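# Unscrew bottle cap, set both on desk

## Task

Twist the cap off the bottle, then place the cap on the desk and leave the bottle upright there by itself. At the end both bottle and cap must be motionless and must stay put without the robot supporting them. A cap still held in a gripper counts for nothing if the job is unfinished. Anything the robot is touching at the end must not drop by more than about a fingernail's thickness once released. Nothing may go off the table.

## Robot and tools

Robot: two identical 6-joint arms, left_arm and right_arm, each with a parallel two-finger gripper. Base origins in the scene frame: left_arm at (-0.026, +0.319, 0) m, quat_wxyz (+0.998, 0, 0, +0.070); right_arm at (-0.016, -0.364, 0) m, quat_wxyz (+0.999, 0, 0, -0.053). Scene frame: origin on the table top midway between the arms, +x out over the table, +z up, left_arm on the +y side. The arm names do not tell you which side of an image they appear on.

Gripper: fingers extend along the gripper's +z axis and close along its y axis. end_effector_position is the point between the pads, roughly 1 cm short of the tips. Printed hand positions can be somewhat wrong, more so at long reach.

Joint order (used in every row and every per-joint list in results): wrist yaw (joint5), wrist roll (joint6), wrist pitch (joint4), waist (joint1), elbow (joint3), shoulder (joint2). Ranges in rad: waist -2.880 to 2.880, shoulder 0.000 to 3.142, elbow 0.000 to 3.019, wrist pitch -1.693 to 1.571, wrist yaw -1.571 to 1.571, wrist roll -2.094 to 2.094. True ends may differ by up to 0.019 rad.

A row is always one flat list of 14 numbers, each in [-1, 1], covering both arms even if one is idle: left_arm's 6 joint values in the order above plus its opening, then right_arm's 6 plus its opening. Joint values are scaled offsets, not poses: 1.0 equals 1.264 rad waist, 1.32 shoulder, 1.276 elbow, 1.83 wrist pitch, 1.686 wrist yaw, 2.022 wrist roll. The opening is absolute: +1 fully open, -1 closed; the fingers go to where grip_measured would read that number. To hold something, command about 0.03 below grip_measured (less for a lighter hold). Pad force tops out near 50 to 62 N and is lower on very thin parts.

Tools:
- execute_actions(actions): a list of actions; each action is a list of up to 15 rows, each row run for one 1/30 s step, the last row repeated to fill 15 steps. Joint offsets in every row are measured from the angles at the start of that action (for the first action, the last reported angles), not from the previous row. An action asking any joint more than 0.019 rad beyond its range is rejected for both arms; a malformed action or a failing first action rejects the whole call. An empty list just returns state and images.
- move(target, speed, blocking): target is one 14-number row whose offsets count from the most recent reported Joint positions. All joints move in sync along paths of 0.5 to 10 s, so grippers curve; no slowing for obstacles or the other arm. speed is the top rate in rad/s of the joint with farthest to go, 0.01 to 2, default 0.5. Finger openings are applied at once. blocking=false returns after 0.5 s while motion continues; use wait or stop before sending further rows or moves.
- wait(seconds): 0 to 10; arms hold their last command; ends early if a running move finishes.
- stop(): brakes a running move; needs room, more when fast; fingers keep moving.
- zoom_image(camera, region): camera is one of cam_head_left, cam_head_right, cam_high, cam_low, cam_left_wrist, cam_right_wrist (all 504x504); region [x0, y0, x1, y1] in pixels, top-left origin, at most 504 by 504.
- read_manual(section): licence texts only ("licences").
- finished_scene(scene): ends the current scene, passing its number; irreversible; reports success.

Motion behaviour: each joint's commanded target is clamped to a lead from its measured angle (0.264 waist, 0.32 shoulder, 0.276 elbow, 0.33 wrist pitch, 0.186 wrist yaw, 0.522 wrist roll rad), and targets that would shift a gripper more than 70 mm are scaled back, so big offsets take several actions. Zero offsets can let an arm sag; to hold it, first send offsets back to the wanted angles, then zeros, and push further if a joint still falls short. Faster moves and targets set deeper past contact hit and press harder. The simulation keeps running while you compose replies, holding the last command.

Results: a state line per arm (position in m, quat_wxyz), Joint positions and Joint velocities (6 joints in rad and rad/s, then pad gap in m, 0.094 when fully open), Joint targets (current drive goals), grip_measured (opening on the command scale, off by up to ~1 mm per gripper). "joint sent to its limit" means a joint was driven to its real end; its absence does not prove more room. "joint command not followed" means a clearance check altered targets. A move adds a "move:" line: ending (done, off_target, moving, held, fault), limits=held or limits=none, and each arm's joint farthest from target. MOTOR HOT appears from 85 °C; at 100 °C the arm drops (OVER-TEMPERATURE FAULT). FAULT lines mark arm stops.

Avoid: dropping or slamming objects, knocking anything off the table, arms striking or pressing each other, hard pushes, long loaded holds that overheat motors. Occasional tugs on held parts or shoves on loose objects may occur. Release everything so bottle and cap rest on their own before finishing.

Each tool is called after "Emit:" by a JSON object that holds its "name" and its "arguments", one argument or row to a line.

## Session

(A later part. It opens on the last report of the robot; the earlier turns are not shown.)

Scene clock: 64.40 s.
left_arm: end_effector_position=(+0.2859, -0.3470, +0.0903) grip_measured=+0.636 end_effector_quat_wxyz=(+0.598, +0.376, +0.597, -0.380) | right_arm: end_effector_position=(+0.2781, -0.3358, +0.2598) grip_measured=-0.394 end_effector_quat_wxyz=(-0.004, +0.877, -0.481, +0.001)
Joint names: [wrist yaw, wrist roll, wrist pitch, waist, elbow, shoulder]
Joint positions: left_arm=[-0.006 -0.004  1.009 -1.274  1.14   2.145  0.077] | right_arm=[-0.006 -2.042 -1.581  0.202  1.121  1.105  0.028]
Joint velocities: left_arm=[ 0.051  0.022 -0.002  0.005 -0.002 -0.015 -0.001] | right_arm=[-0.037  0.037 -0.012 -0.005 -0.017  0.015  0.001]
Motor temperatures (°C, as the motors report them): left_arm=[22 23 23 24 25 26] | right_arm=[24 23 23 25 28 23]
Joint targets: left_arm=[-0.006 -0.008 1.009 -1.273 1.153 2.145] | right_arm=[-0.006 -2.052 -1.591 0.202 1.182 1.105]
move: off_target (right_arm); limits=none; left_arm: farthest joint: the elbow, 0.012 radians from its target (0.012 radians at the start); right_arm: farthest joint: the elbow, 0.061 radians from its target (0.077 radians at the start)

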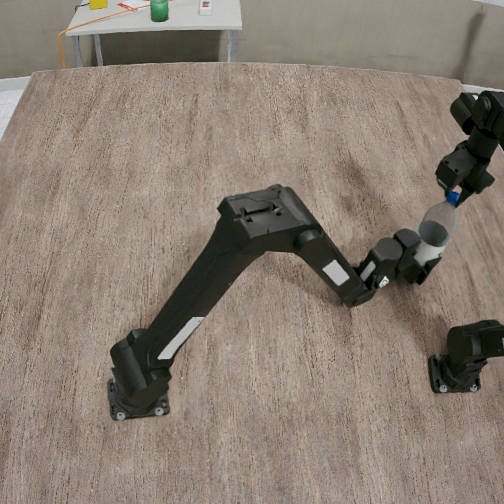

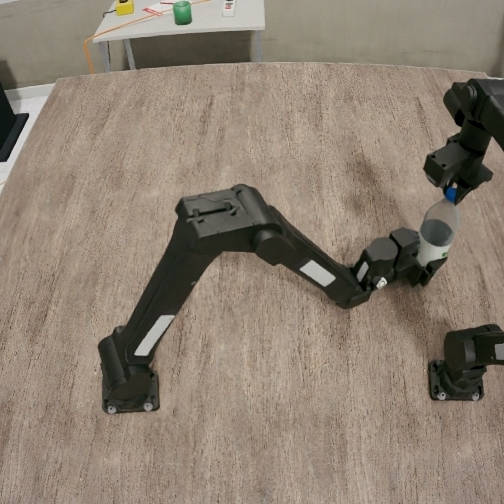

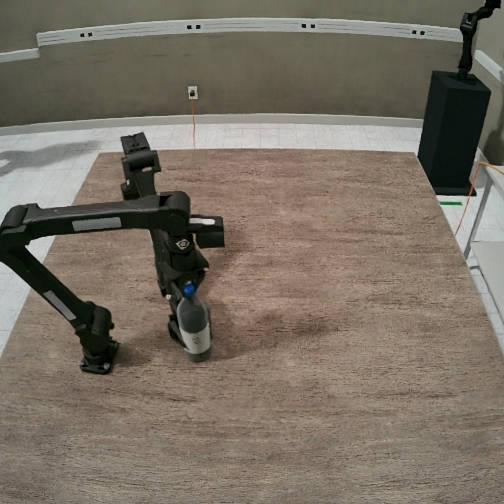

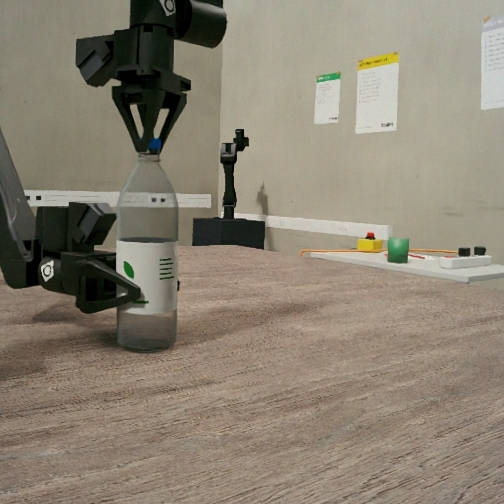

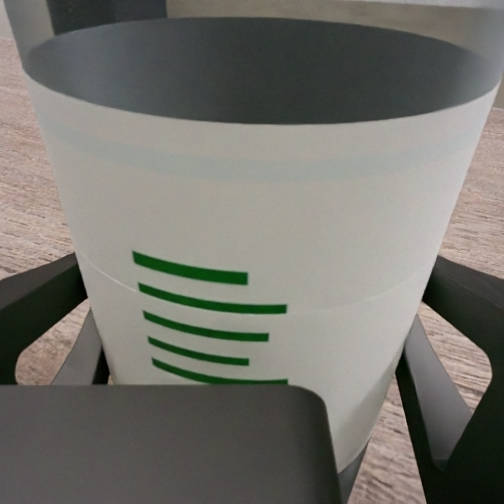

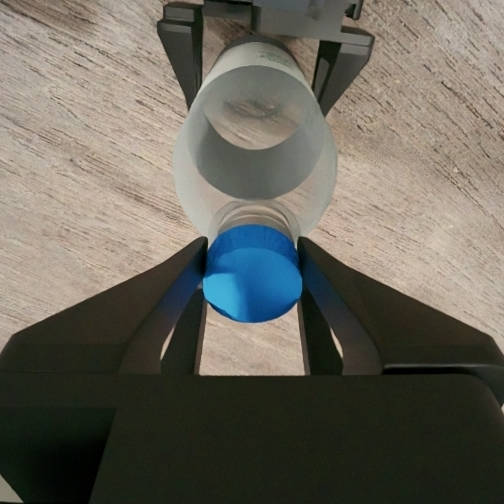

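Emit:
{"name": "move", "arguments": {
  "target": [0,0,0,0,0.01,0,0.56,0,0,-0.035,0,0.098,0,-0.43],
  "speed": 0.2
}}

Emit:
{"name": "move", "arguments": {
  "target": [0,0,0,0,0.01,0,0.56,0,0.5,0,-0.6,0.02,0,-0.43],
  "speed": 1
}}

Emit:
{"name": "move", "arguments": {
  "target": [0,0,0,0,0.01,0,1,0,0,0.405,0,-0.245,0.333,-0.43],
  "speed": 0.6
}}

Scene clock: 69.60 s.
left_arm: end_effector_position=(+0.2852, -0.3474, +0.0903) grip_measured=+0.636 end_effector_quat_wxyz=(+0.599, +0.379, +0.595, -0.378) | right_arm: end_effector_position=(+0.2795, -0.3357, +0.2857) grip_measured=-0.394 end_effector_quat_wxyz=(-0.007, +0.877, -0.481, +0.006)
Joint names: [wrist yaw, wrist roll, wrist pitch, waist, elbow, shoulder]
Joint positions: left_arm=[-0.004  0.005  1.009 -1.274  1.14   2.145  0.077] | right_arm=[-0.006 -2.043 -1.637  0.202  1.189  1.105  0.028]
Joint velocities: left_arm=[ 0.081 -0.066 -0.007  0.015  0.012  0.015 -0.001] | right_arm=[-0.095 -0.007  0.007  0.005 -0.017 -0.005 -0.   ]
Motor temperatures (°C, as the motors report them): left_arm=[22 23 23 24 25 26] | right_arm=[24 23 23 25 29 23]
Joint targets: left_arm=[-0.005 -0.004 1.009 -1.273 1.153 2.145] | right_arm=[-0.006 -2.043 -1.645 0.202 1.247 1.105]
move: off_target (right_arm); limits=none; left_arm: farthest joint: the elbow, 0.012 radians from its target (0.012 radians at the start); right_arm: farthest joint: the elbow, 0.057 radians from its target (0.125 radians at the start)

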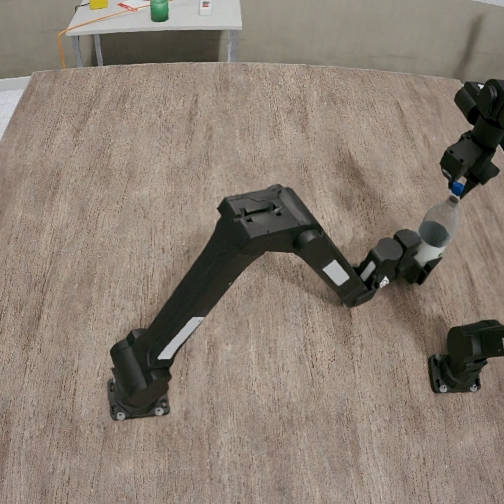

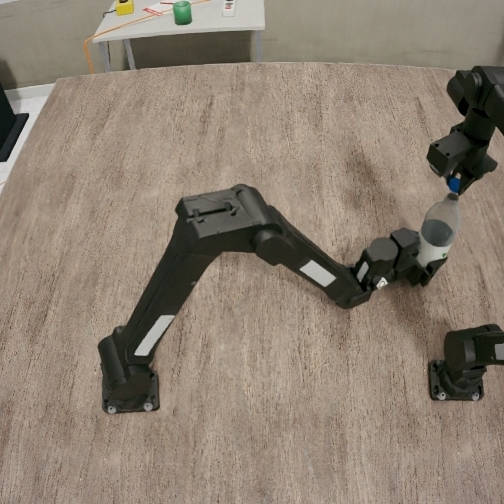

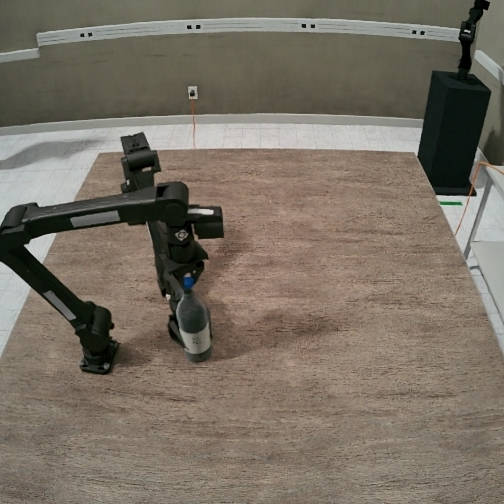

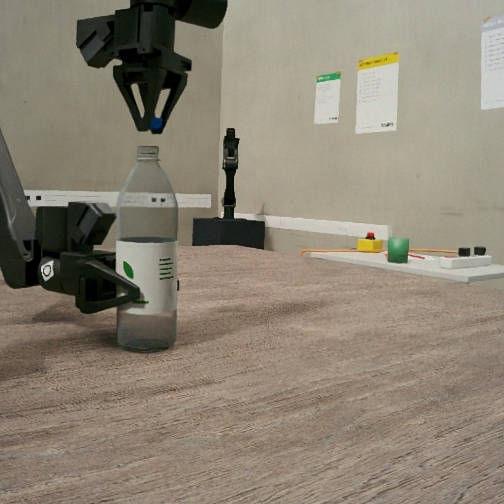

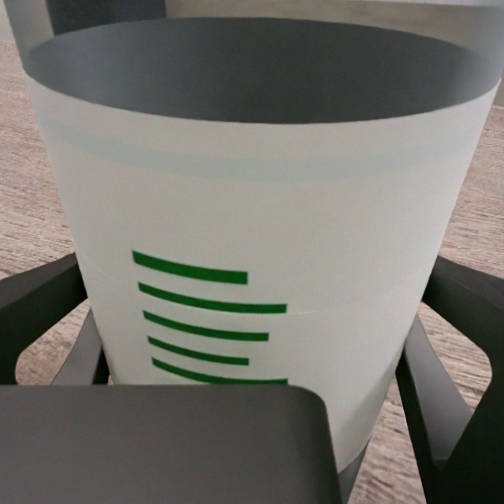

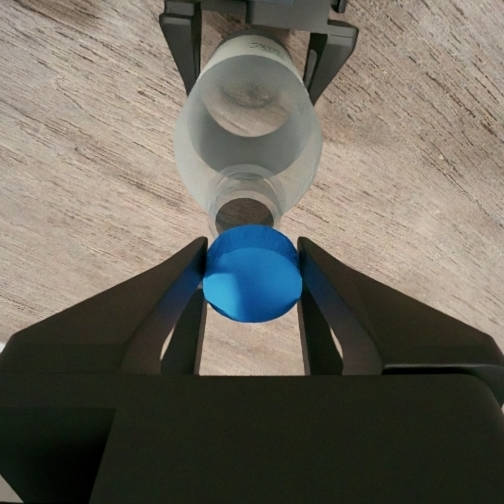

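Scene clock: 71.57 s.
left_arm: end_effector_position=(+0.2852, -0.3474, +0.0903) grip_measured=+0.636 end_effector_quat_wxyz=(+0.599, +0.379, +0.595, -0.378) | right_arm: end_effector_position=(+0.2183, -0.5471, +0.2857) grip_measured=-0.394 end_effector_quat_wxyz=(+0.008, -0.188, +0.982, -0.004)
Joint names: [wrist yaw, wrist roll, wrist pitch, waist, elbow, shoulder]
Joint positions: left_arm=[-0.004  0.005  1.009 -1.274  1.14   2.145  0.077] | right_arm=[-0.006 -1.042 -1.637 -0.557  1.189  1.105  0.028]
Joint velocities: left_arm=[-0.066 -0.007  0.007  0.005  0.002 -0.015  0.001] | right_arm=[ 0.11   0.066 -0.017 -0.034 -0.012  0.005  0.   ]
Motor temperatures (°C, as the motors report them): left_arm=[22 23 23 24 25 26] | right_arm=[24 23 23 25 29 23]
Joint targets: left_arm=[-0.004 0.005 1.009 -1.274 1.153 2.145] | right_arm=[-0.006 -1.032 -1.637 -0.557 1.215 1.105]
move: off_target (right_arm); limits=none; left_arm: farthest joint: the elbow, 0.012 radians from its target (0.012 radians at the start); right_arm: farthest joint: the elbow, 0.025 radians from its target (0.025 radians at the start)

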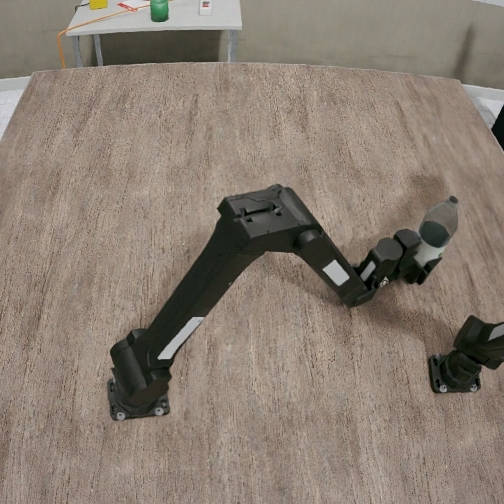

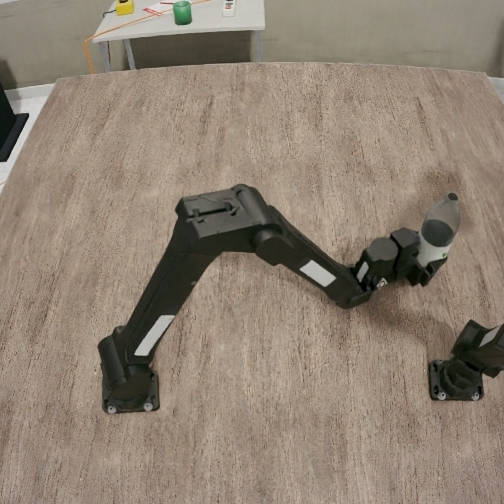

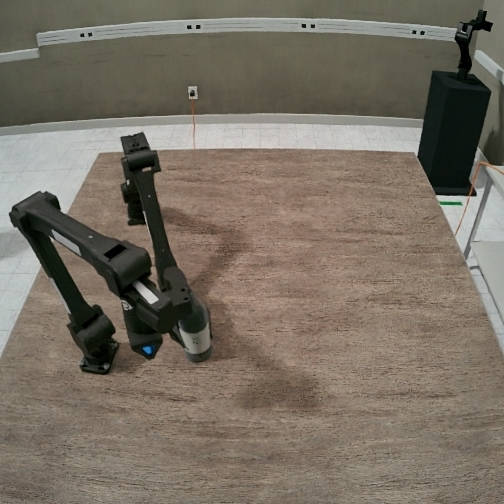

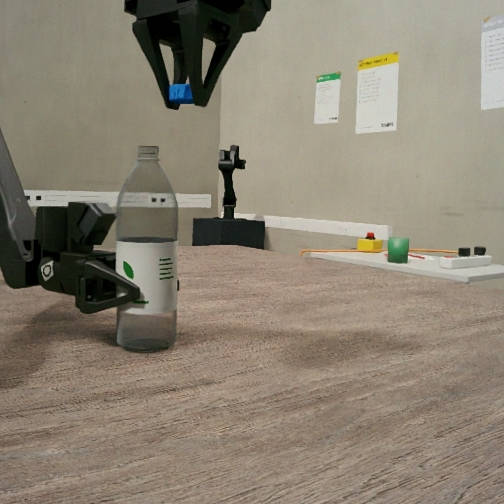

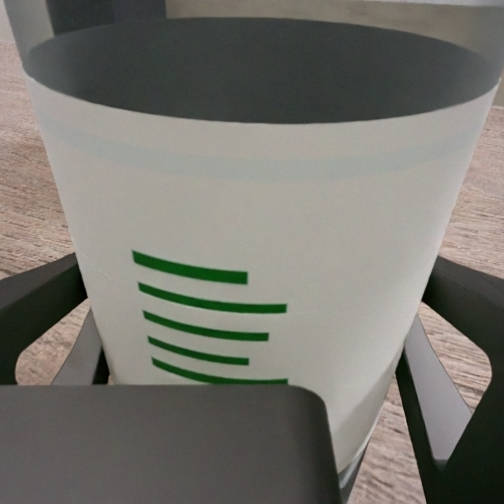

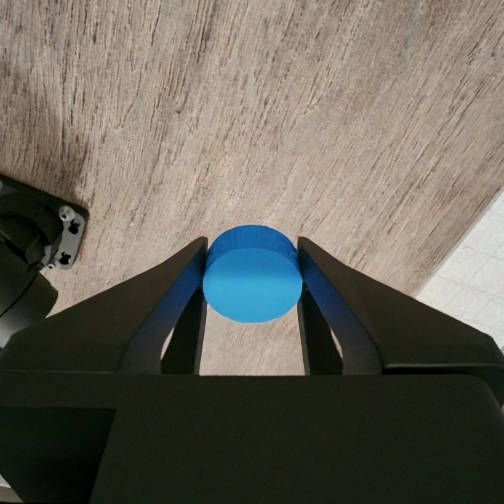

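Scene clock: 73.33 s.
left_arm: end_effector_position=(+0.2852, -0.3474, +0.0903) grip_measured=+1.000 end_effector_quat_wxyz=(+0.599, +0.379, +0.595, -0.378) | right_arm: end_effector_position=(+0.2818, -0.5968, +0.0279) grip_measured=-0.394 end_effector_quat_wxyz=(+0.001, -0.188, +0.982, +0.004)
Joint names: [wrist yaw, wrist roll, wrist pitch, waist, elbow, shoulder]
Joint positions: left_arm=[-0.004  0.005  1.009 -1.274  1.14   2.145  0.094] | right_arm=[-0.006 -1.041 -0.905 -0.557  0.875  1.544  0.028]
Joint velocities: left_arm=[ 0.051 -0.007 -0.002 -0.005 -0.012 -0.015  0.   ] | right_arm=[-0.037 -0.007 -0.007 -0.005 -0.027  0.005 -0.   ]
Motor temperatures (°C, as the motors report them): left_arm=[22 23 23 24 25 26] | right_arm=[24 23 23 25 28 23]
Joint targets: left_arm=[-0.004 0.005 1.009 -1.274 1.153 2.145] | right_arm=[-0.006 -1.041 -0.896 -0.557 0.877 1.545]
move: done; limits=none; left_arm: farthest joint: the elbow, 0.012 radians from its target (0.012 radians at the start); right_arm: farthest joint: the wrist pitch, 0.009 radians from its target (0.742 radians at the start)

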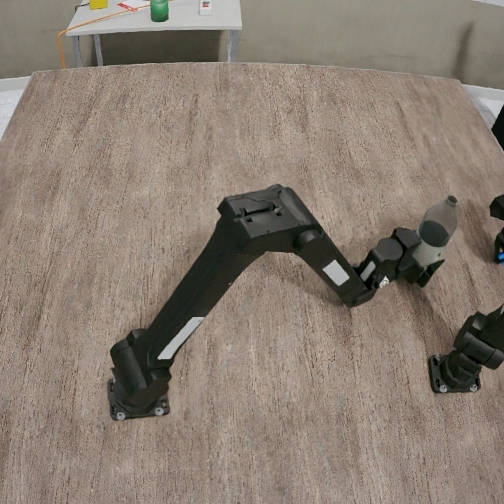

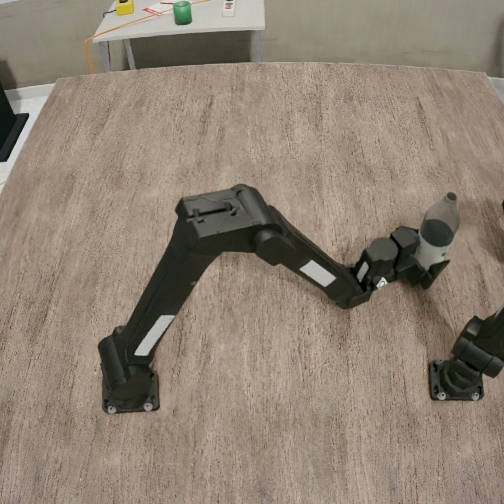

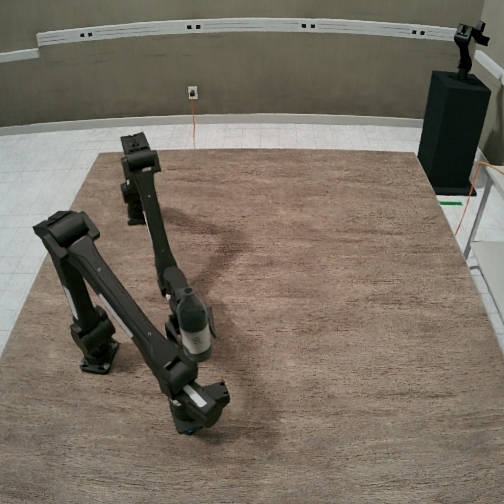

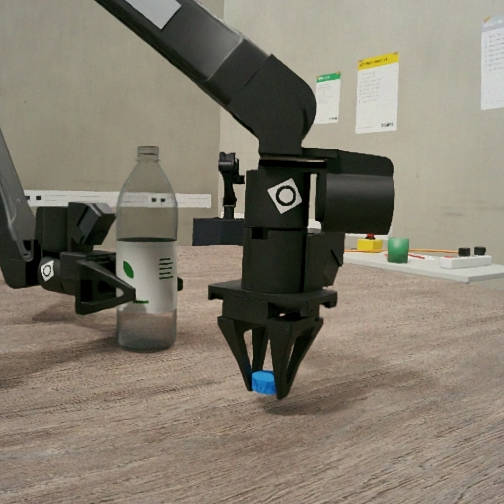

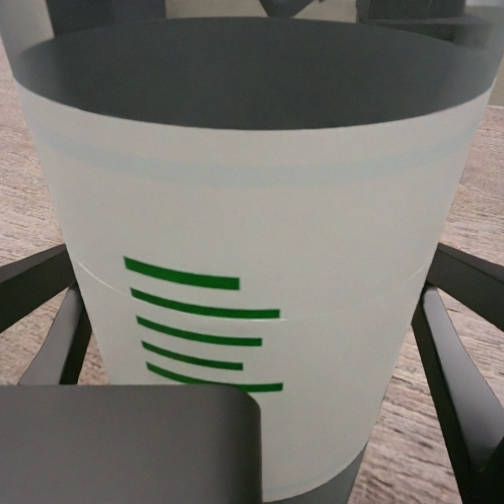

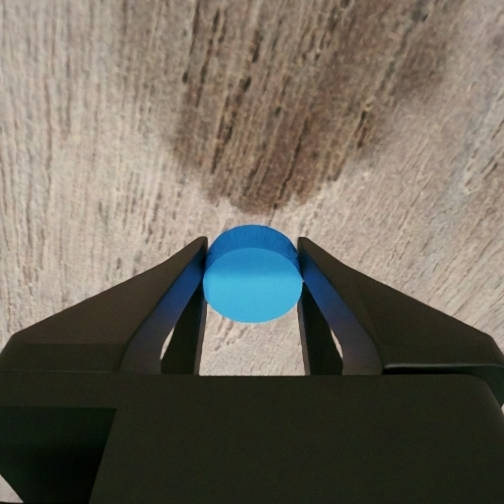

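Emit:
{"name": "move", "arguments": {
  "target": [0,0,0,0,0.01,0,1,0,0,0.03,0,0,0.038,-0.43],
  "speed": 0.08
}}

Emit:
{"name": "move", "arguments": {
  "target": [0,0,0,0,0.01,0,1,0,0,0,0,0.01,0,0.3]
}}

Emit:
{"name": "finished_scene", "arguments": {
  "scene": 1
}}

Scene clock: 76.97 s.
left_arm: end_effector_position=(+0.2852, -0.3474, +0.0903) grip_measured=+1.000 end_effector_quat_wxyz=(+0.599, +0.379, +0.595, -0.378) | right_arm: end_effector_position=(+0.2875, -0.6012, +0.0145) grip_measured=-0.394 end_effector_quat_wxyz=(+0.004, -0.188, +0.982, +0.001)
Joint names: [wrist yaw, wrist roll, wrist pitch, waist, elbow, shoulder]
Joint positions: left_arm=[-0.004  0.005  1.009 -1.274  1.14   2.145  0.094] | right_arm=[-0.006 -1.041 -0.86  -0.557  0.875  1.582  0.028]
Joint velocities: left_arm=[ 0.051 -0.095 -0.007  0.005 -0.012 -0.015  0.   ] | right_arm=[ 0.022 -0.051 -0.002 -0.005  0.007 -0.005 -0.   ]
Motor temperatures (°C, as the motors report them): left_arm=[22 23 23 24 25 26] | right_arm=[24 23 23 25 28 23]
Joint targets: left_arm=[-0.004 0.005 1.009 -1.274 1.153 2.145] | right_arm=[-0.006 -1.041 -0.850 -0.557 0.875 1.594]
move: done; limits=none; left_arm: farthest joint: the elbow, 0.012 radians from its target (0.012 radians at the start); right_arm: farthest joint: the shoulder, 0.013 radians from its target (0.050 radians at the start)

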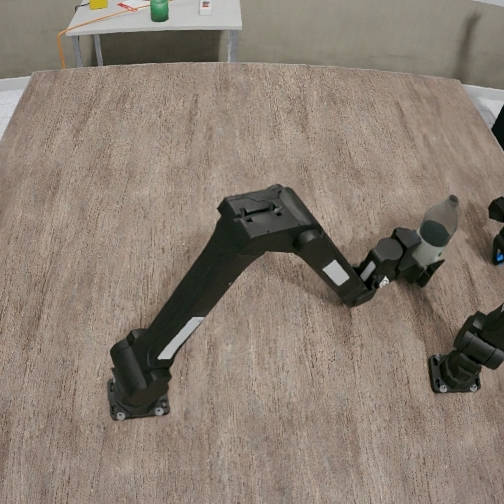

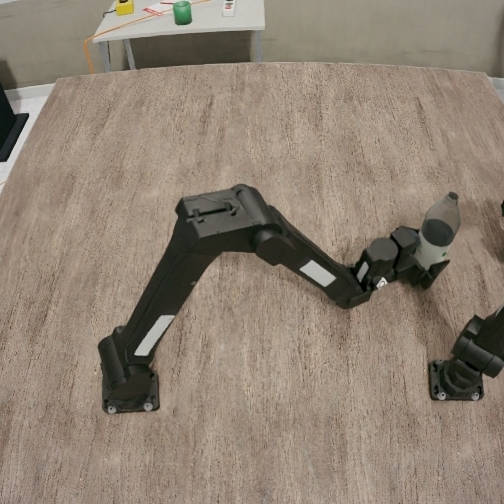

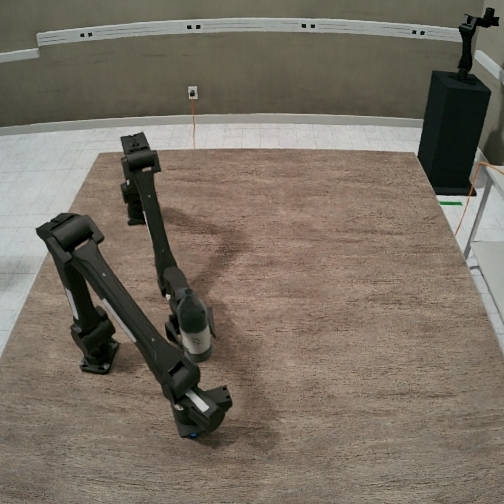

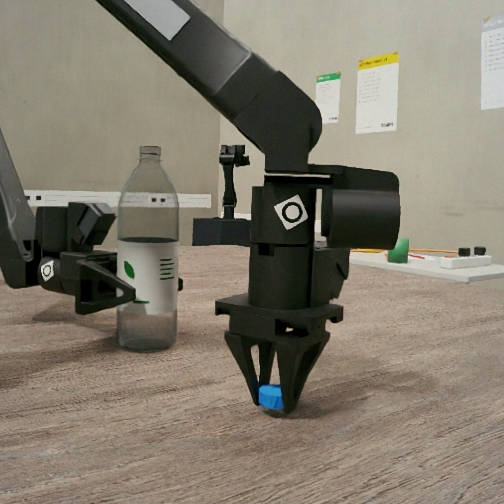

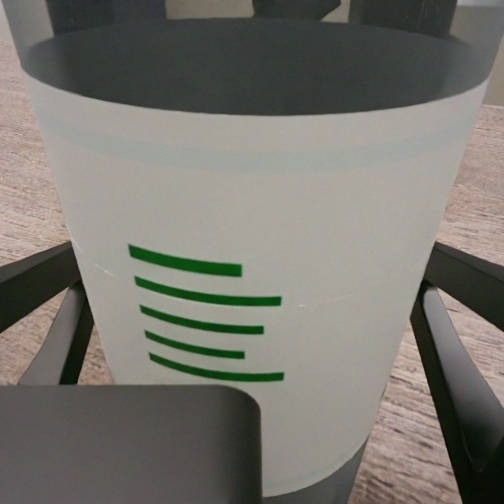

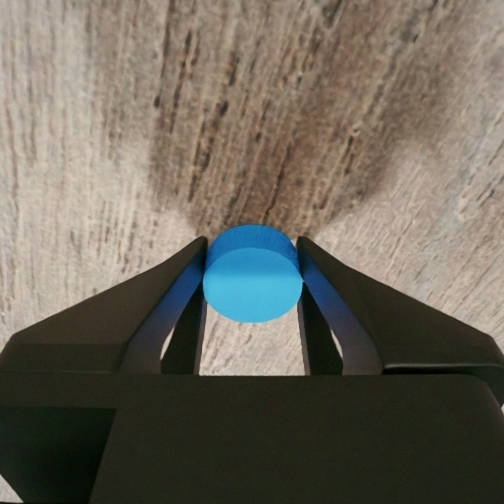

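Scene clock: 77.67 s.
left_arm: end_effector_position=(+0.2852, -0.3474, +0.0903) grip_measured=+1.000 end_effector_quat_wxyz=(+0.599, +0.379, +0.595, -0.378) | right_arm: end_effector_position=(+0.2875, -0.6012, +0.0145) grip_measured=+0.297 end_effector_quat_wxyz=(+0.004, -0.188, +0.982, +0.001)
Joint names: [wrist yaw, wrist roll, wrist pitch, waist, elbow, shoulder]
Joint positions: left_arm=[-0.004  0.005  1.009 -1.274  1.14   2.145  0.094] | right_arm=[-0.006 -1.041 -0.86  -0.557  0.875  1.582  0.061]
Joint velocities: left_arm=[ 0.051  0.037  0.017 -0.015 -0.002 -0.015  0.   ] | right_arm=[-0.007 -0.022  0.007 -0.005 -0.022 -0.005  0.   ]
Motor temperatures (°C, as the motors report them): left_arm=[22 23 23 24 25 26] | right_arm=[24 23 23 25 28 23]
Joint targets: left_arm=[-0.004 0.005 1.009 -1.274 1.153 2.145] | right_arm=[-0.006 -1.041 -0.860 -0.557 0.887 1.582]
move: done; limits=none; left_arm: farthest joint: the elbow, 0.012 radians from its target (0.012 radians at the start); right_arm: farthest joint: the elbow, 0.013 radians from its target (0.013 radians at the start)

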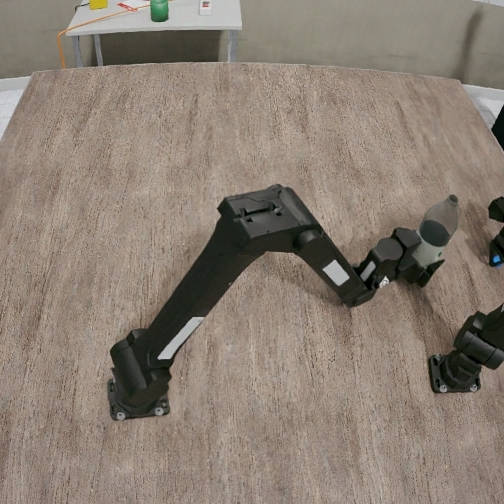

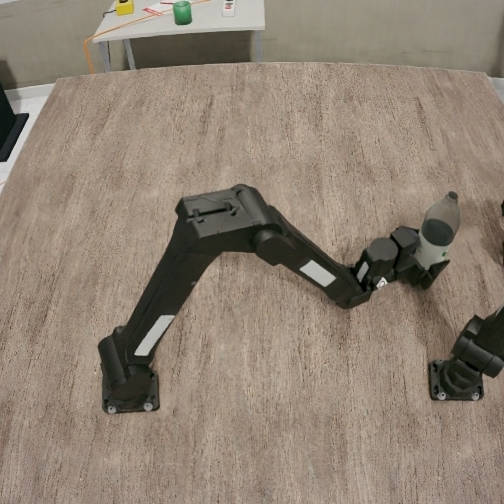

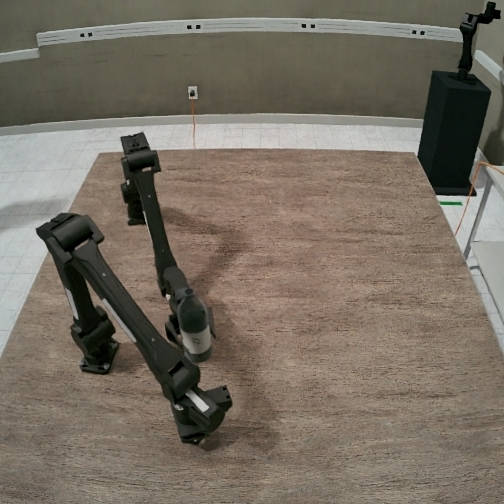

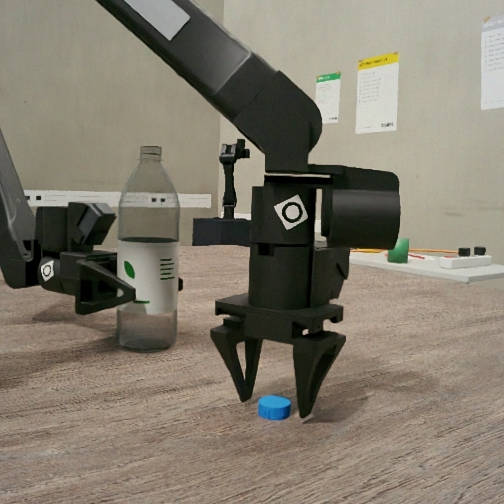

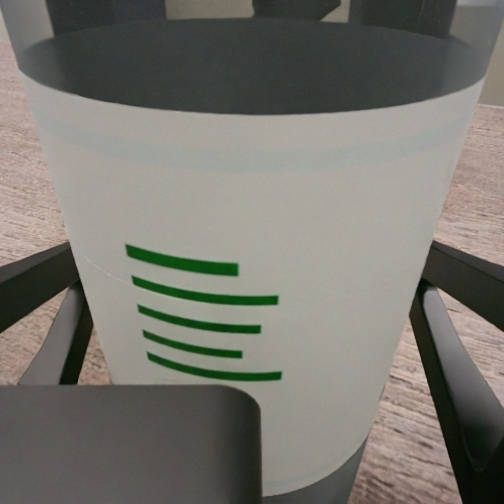

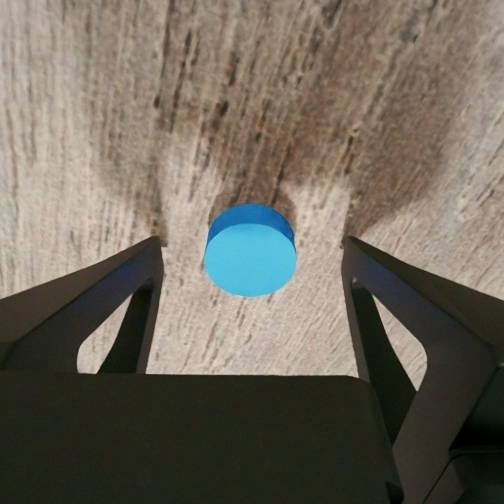

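The scene is finished: the task was done.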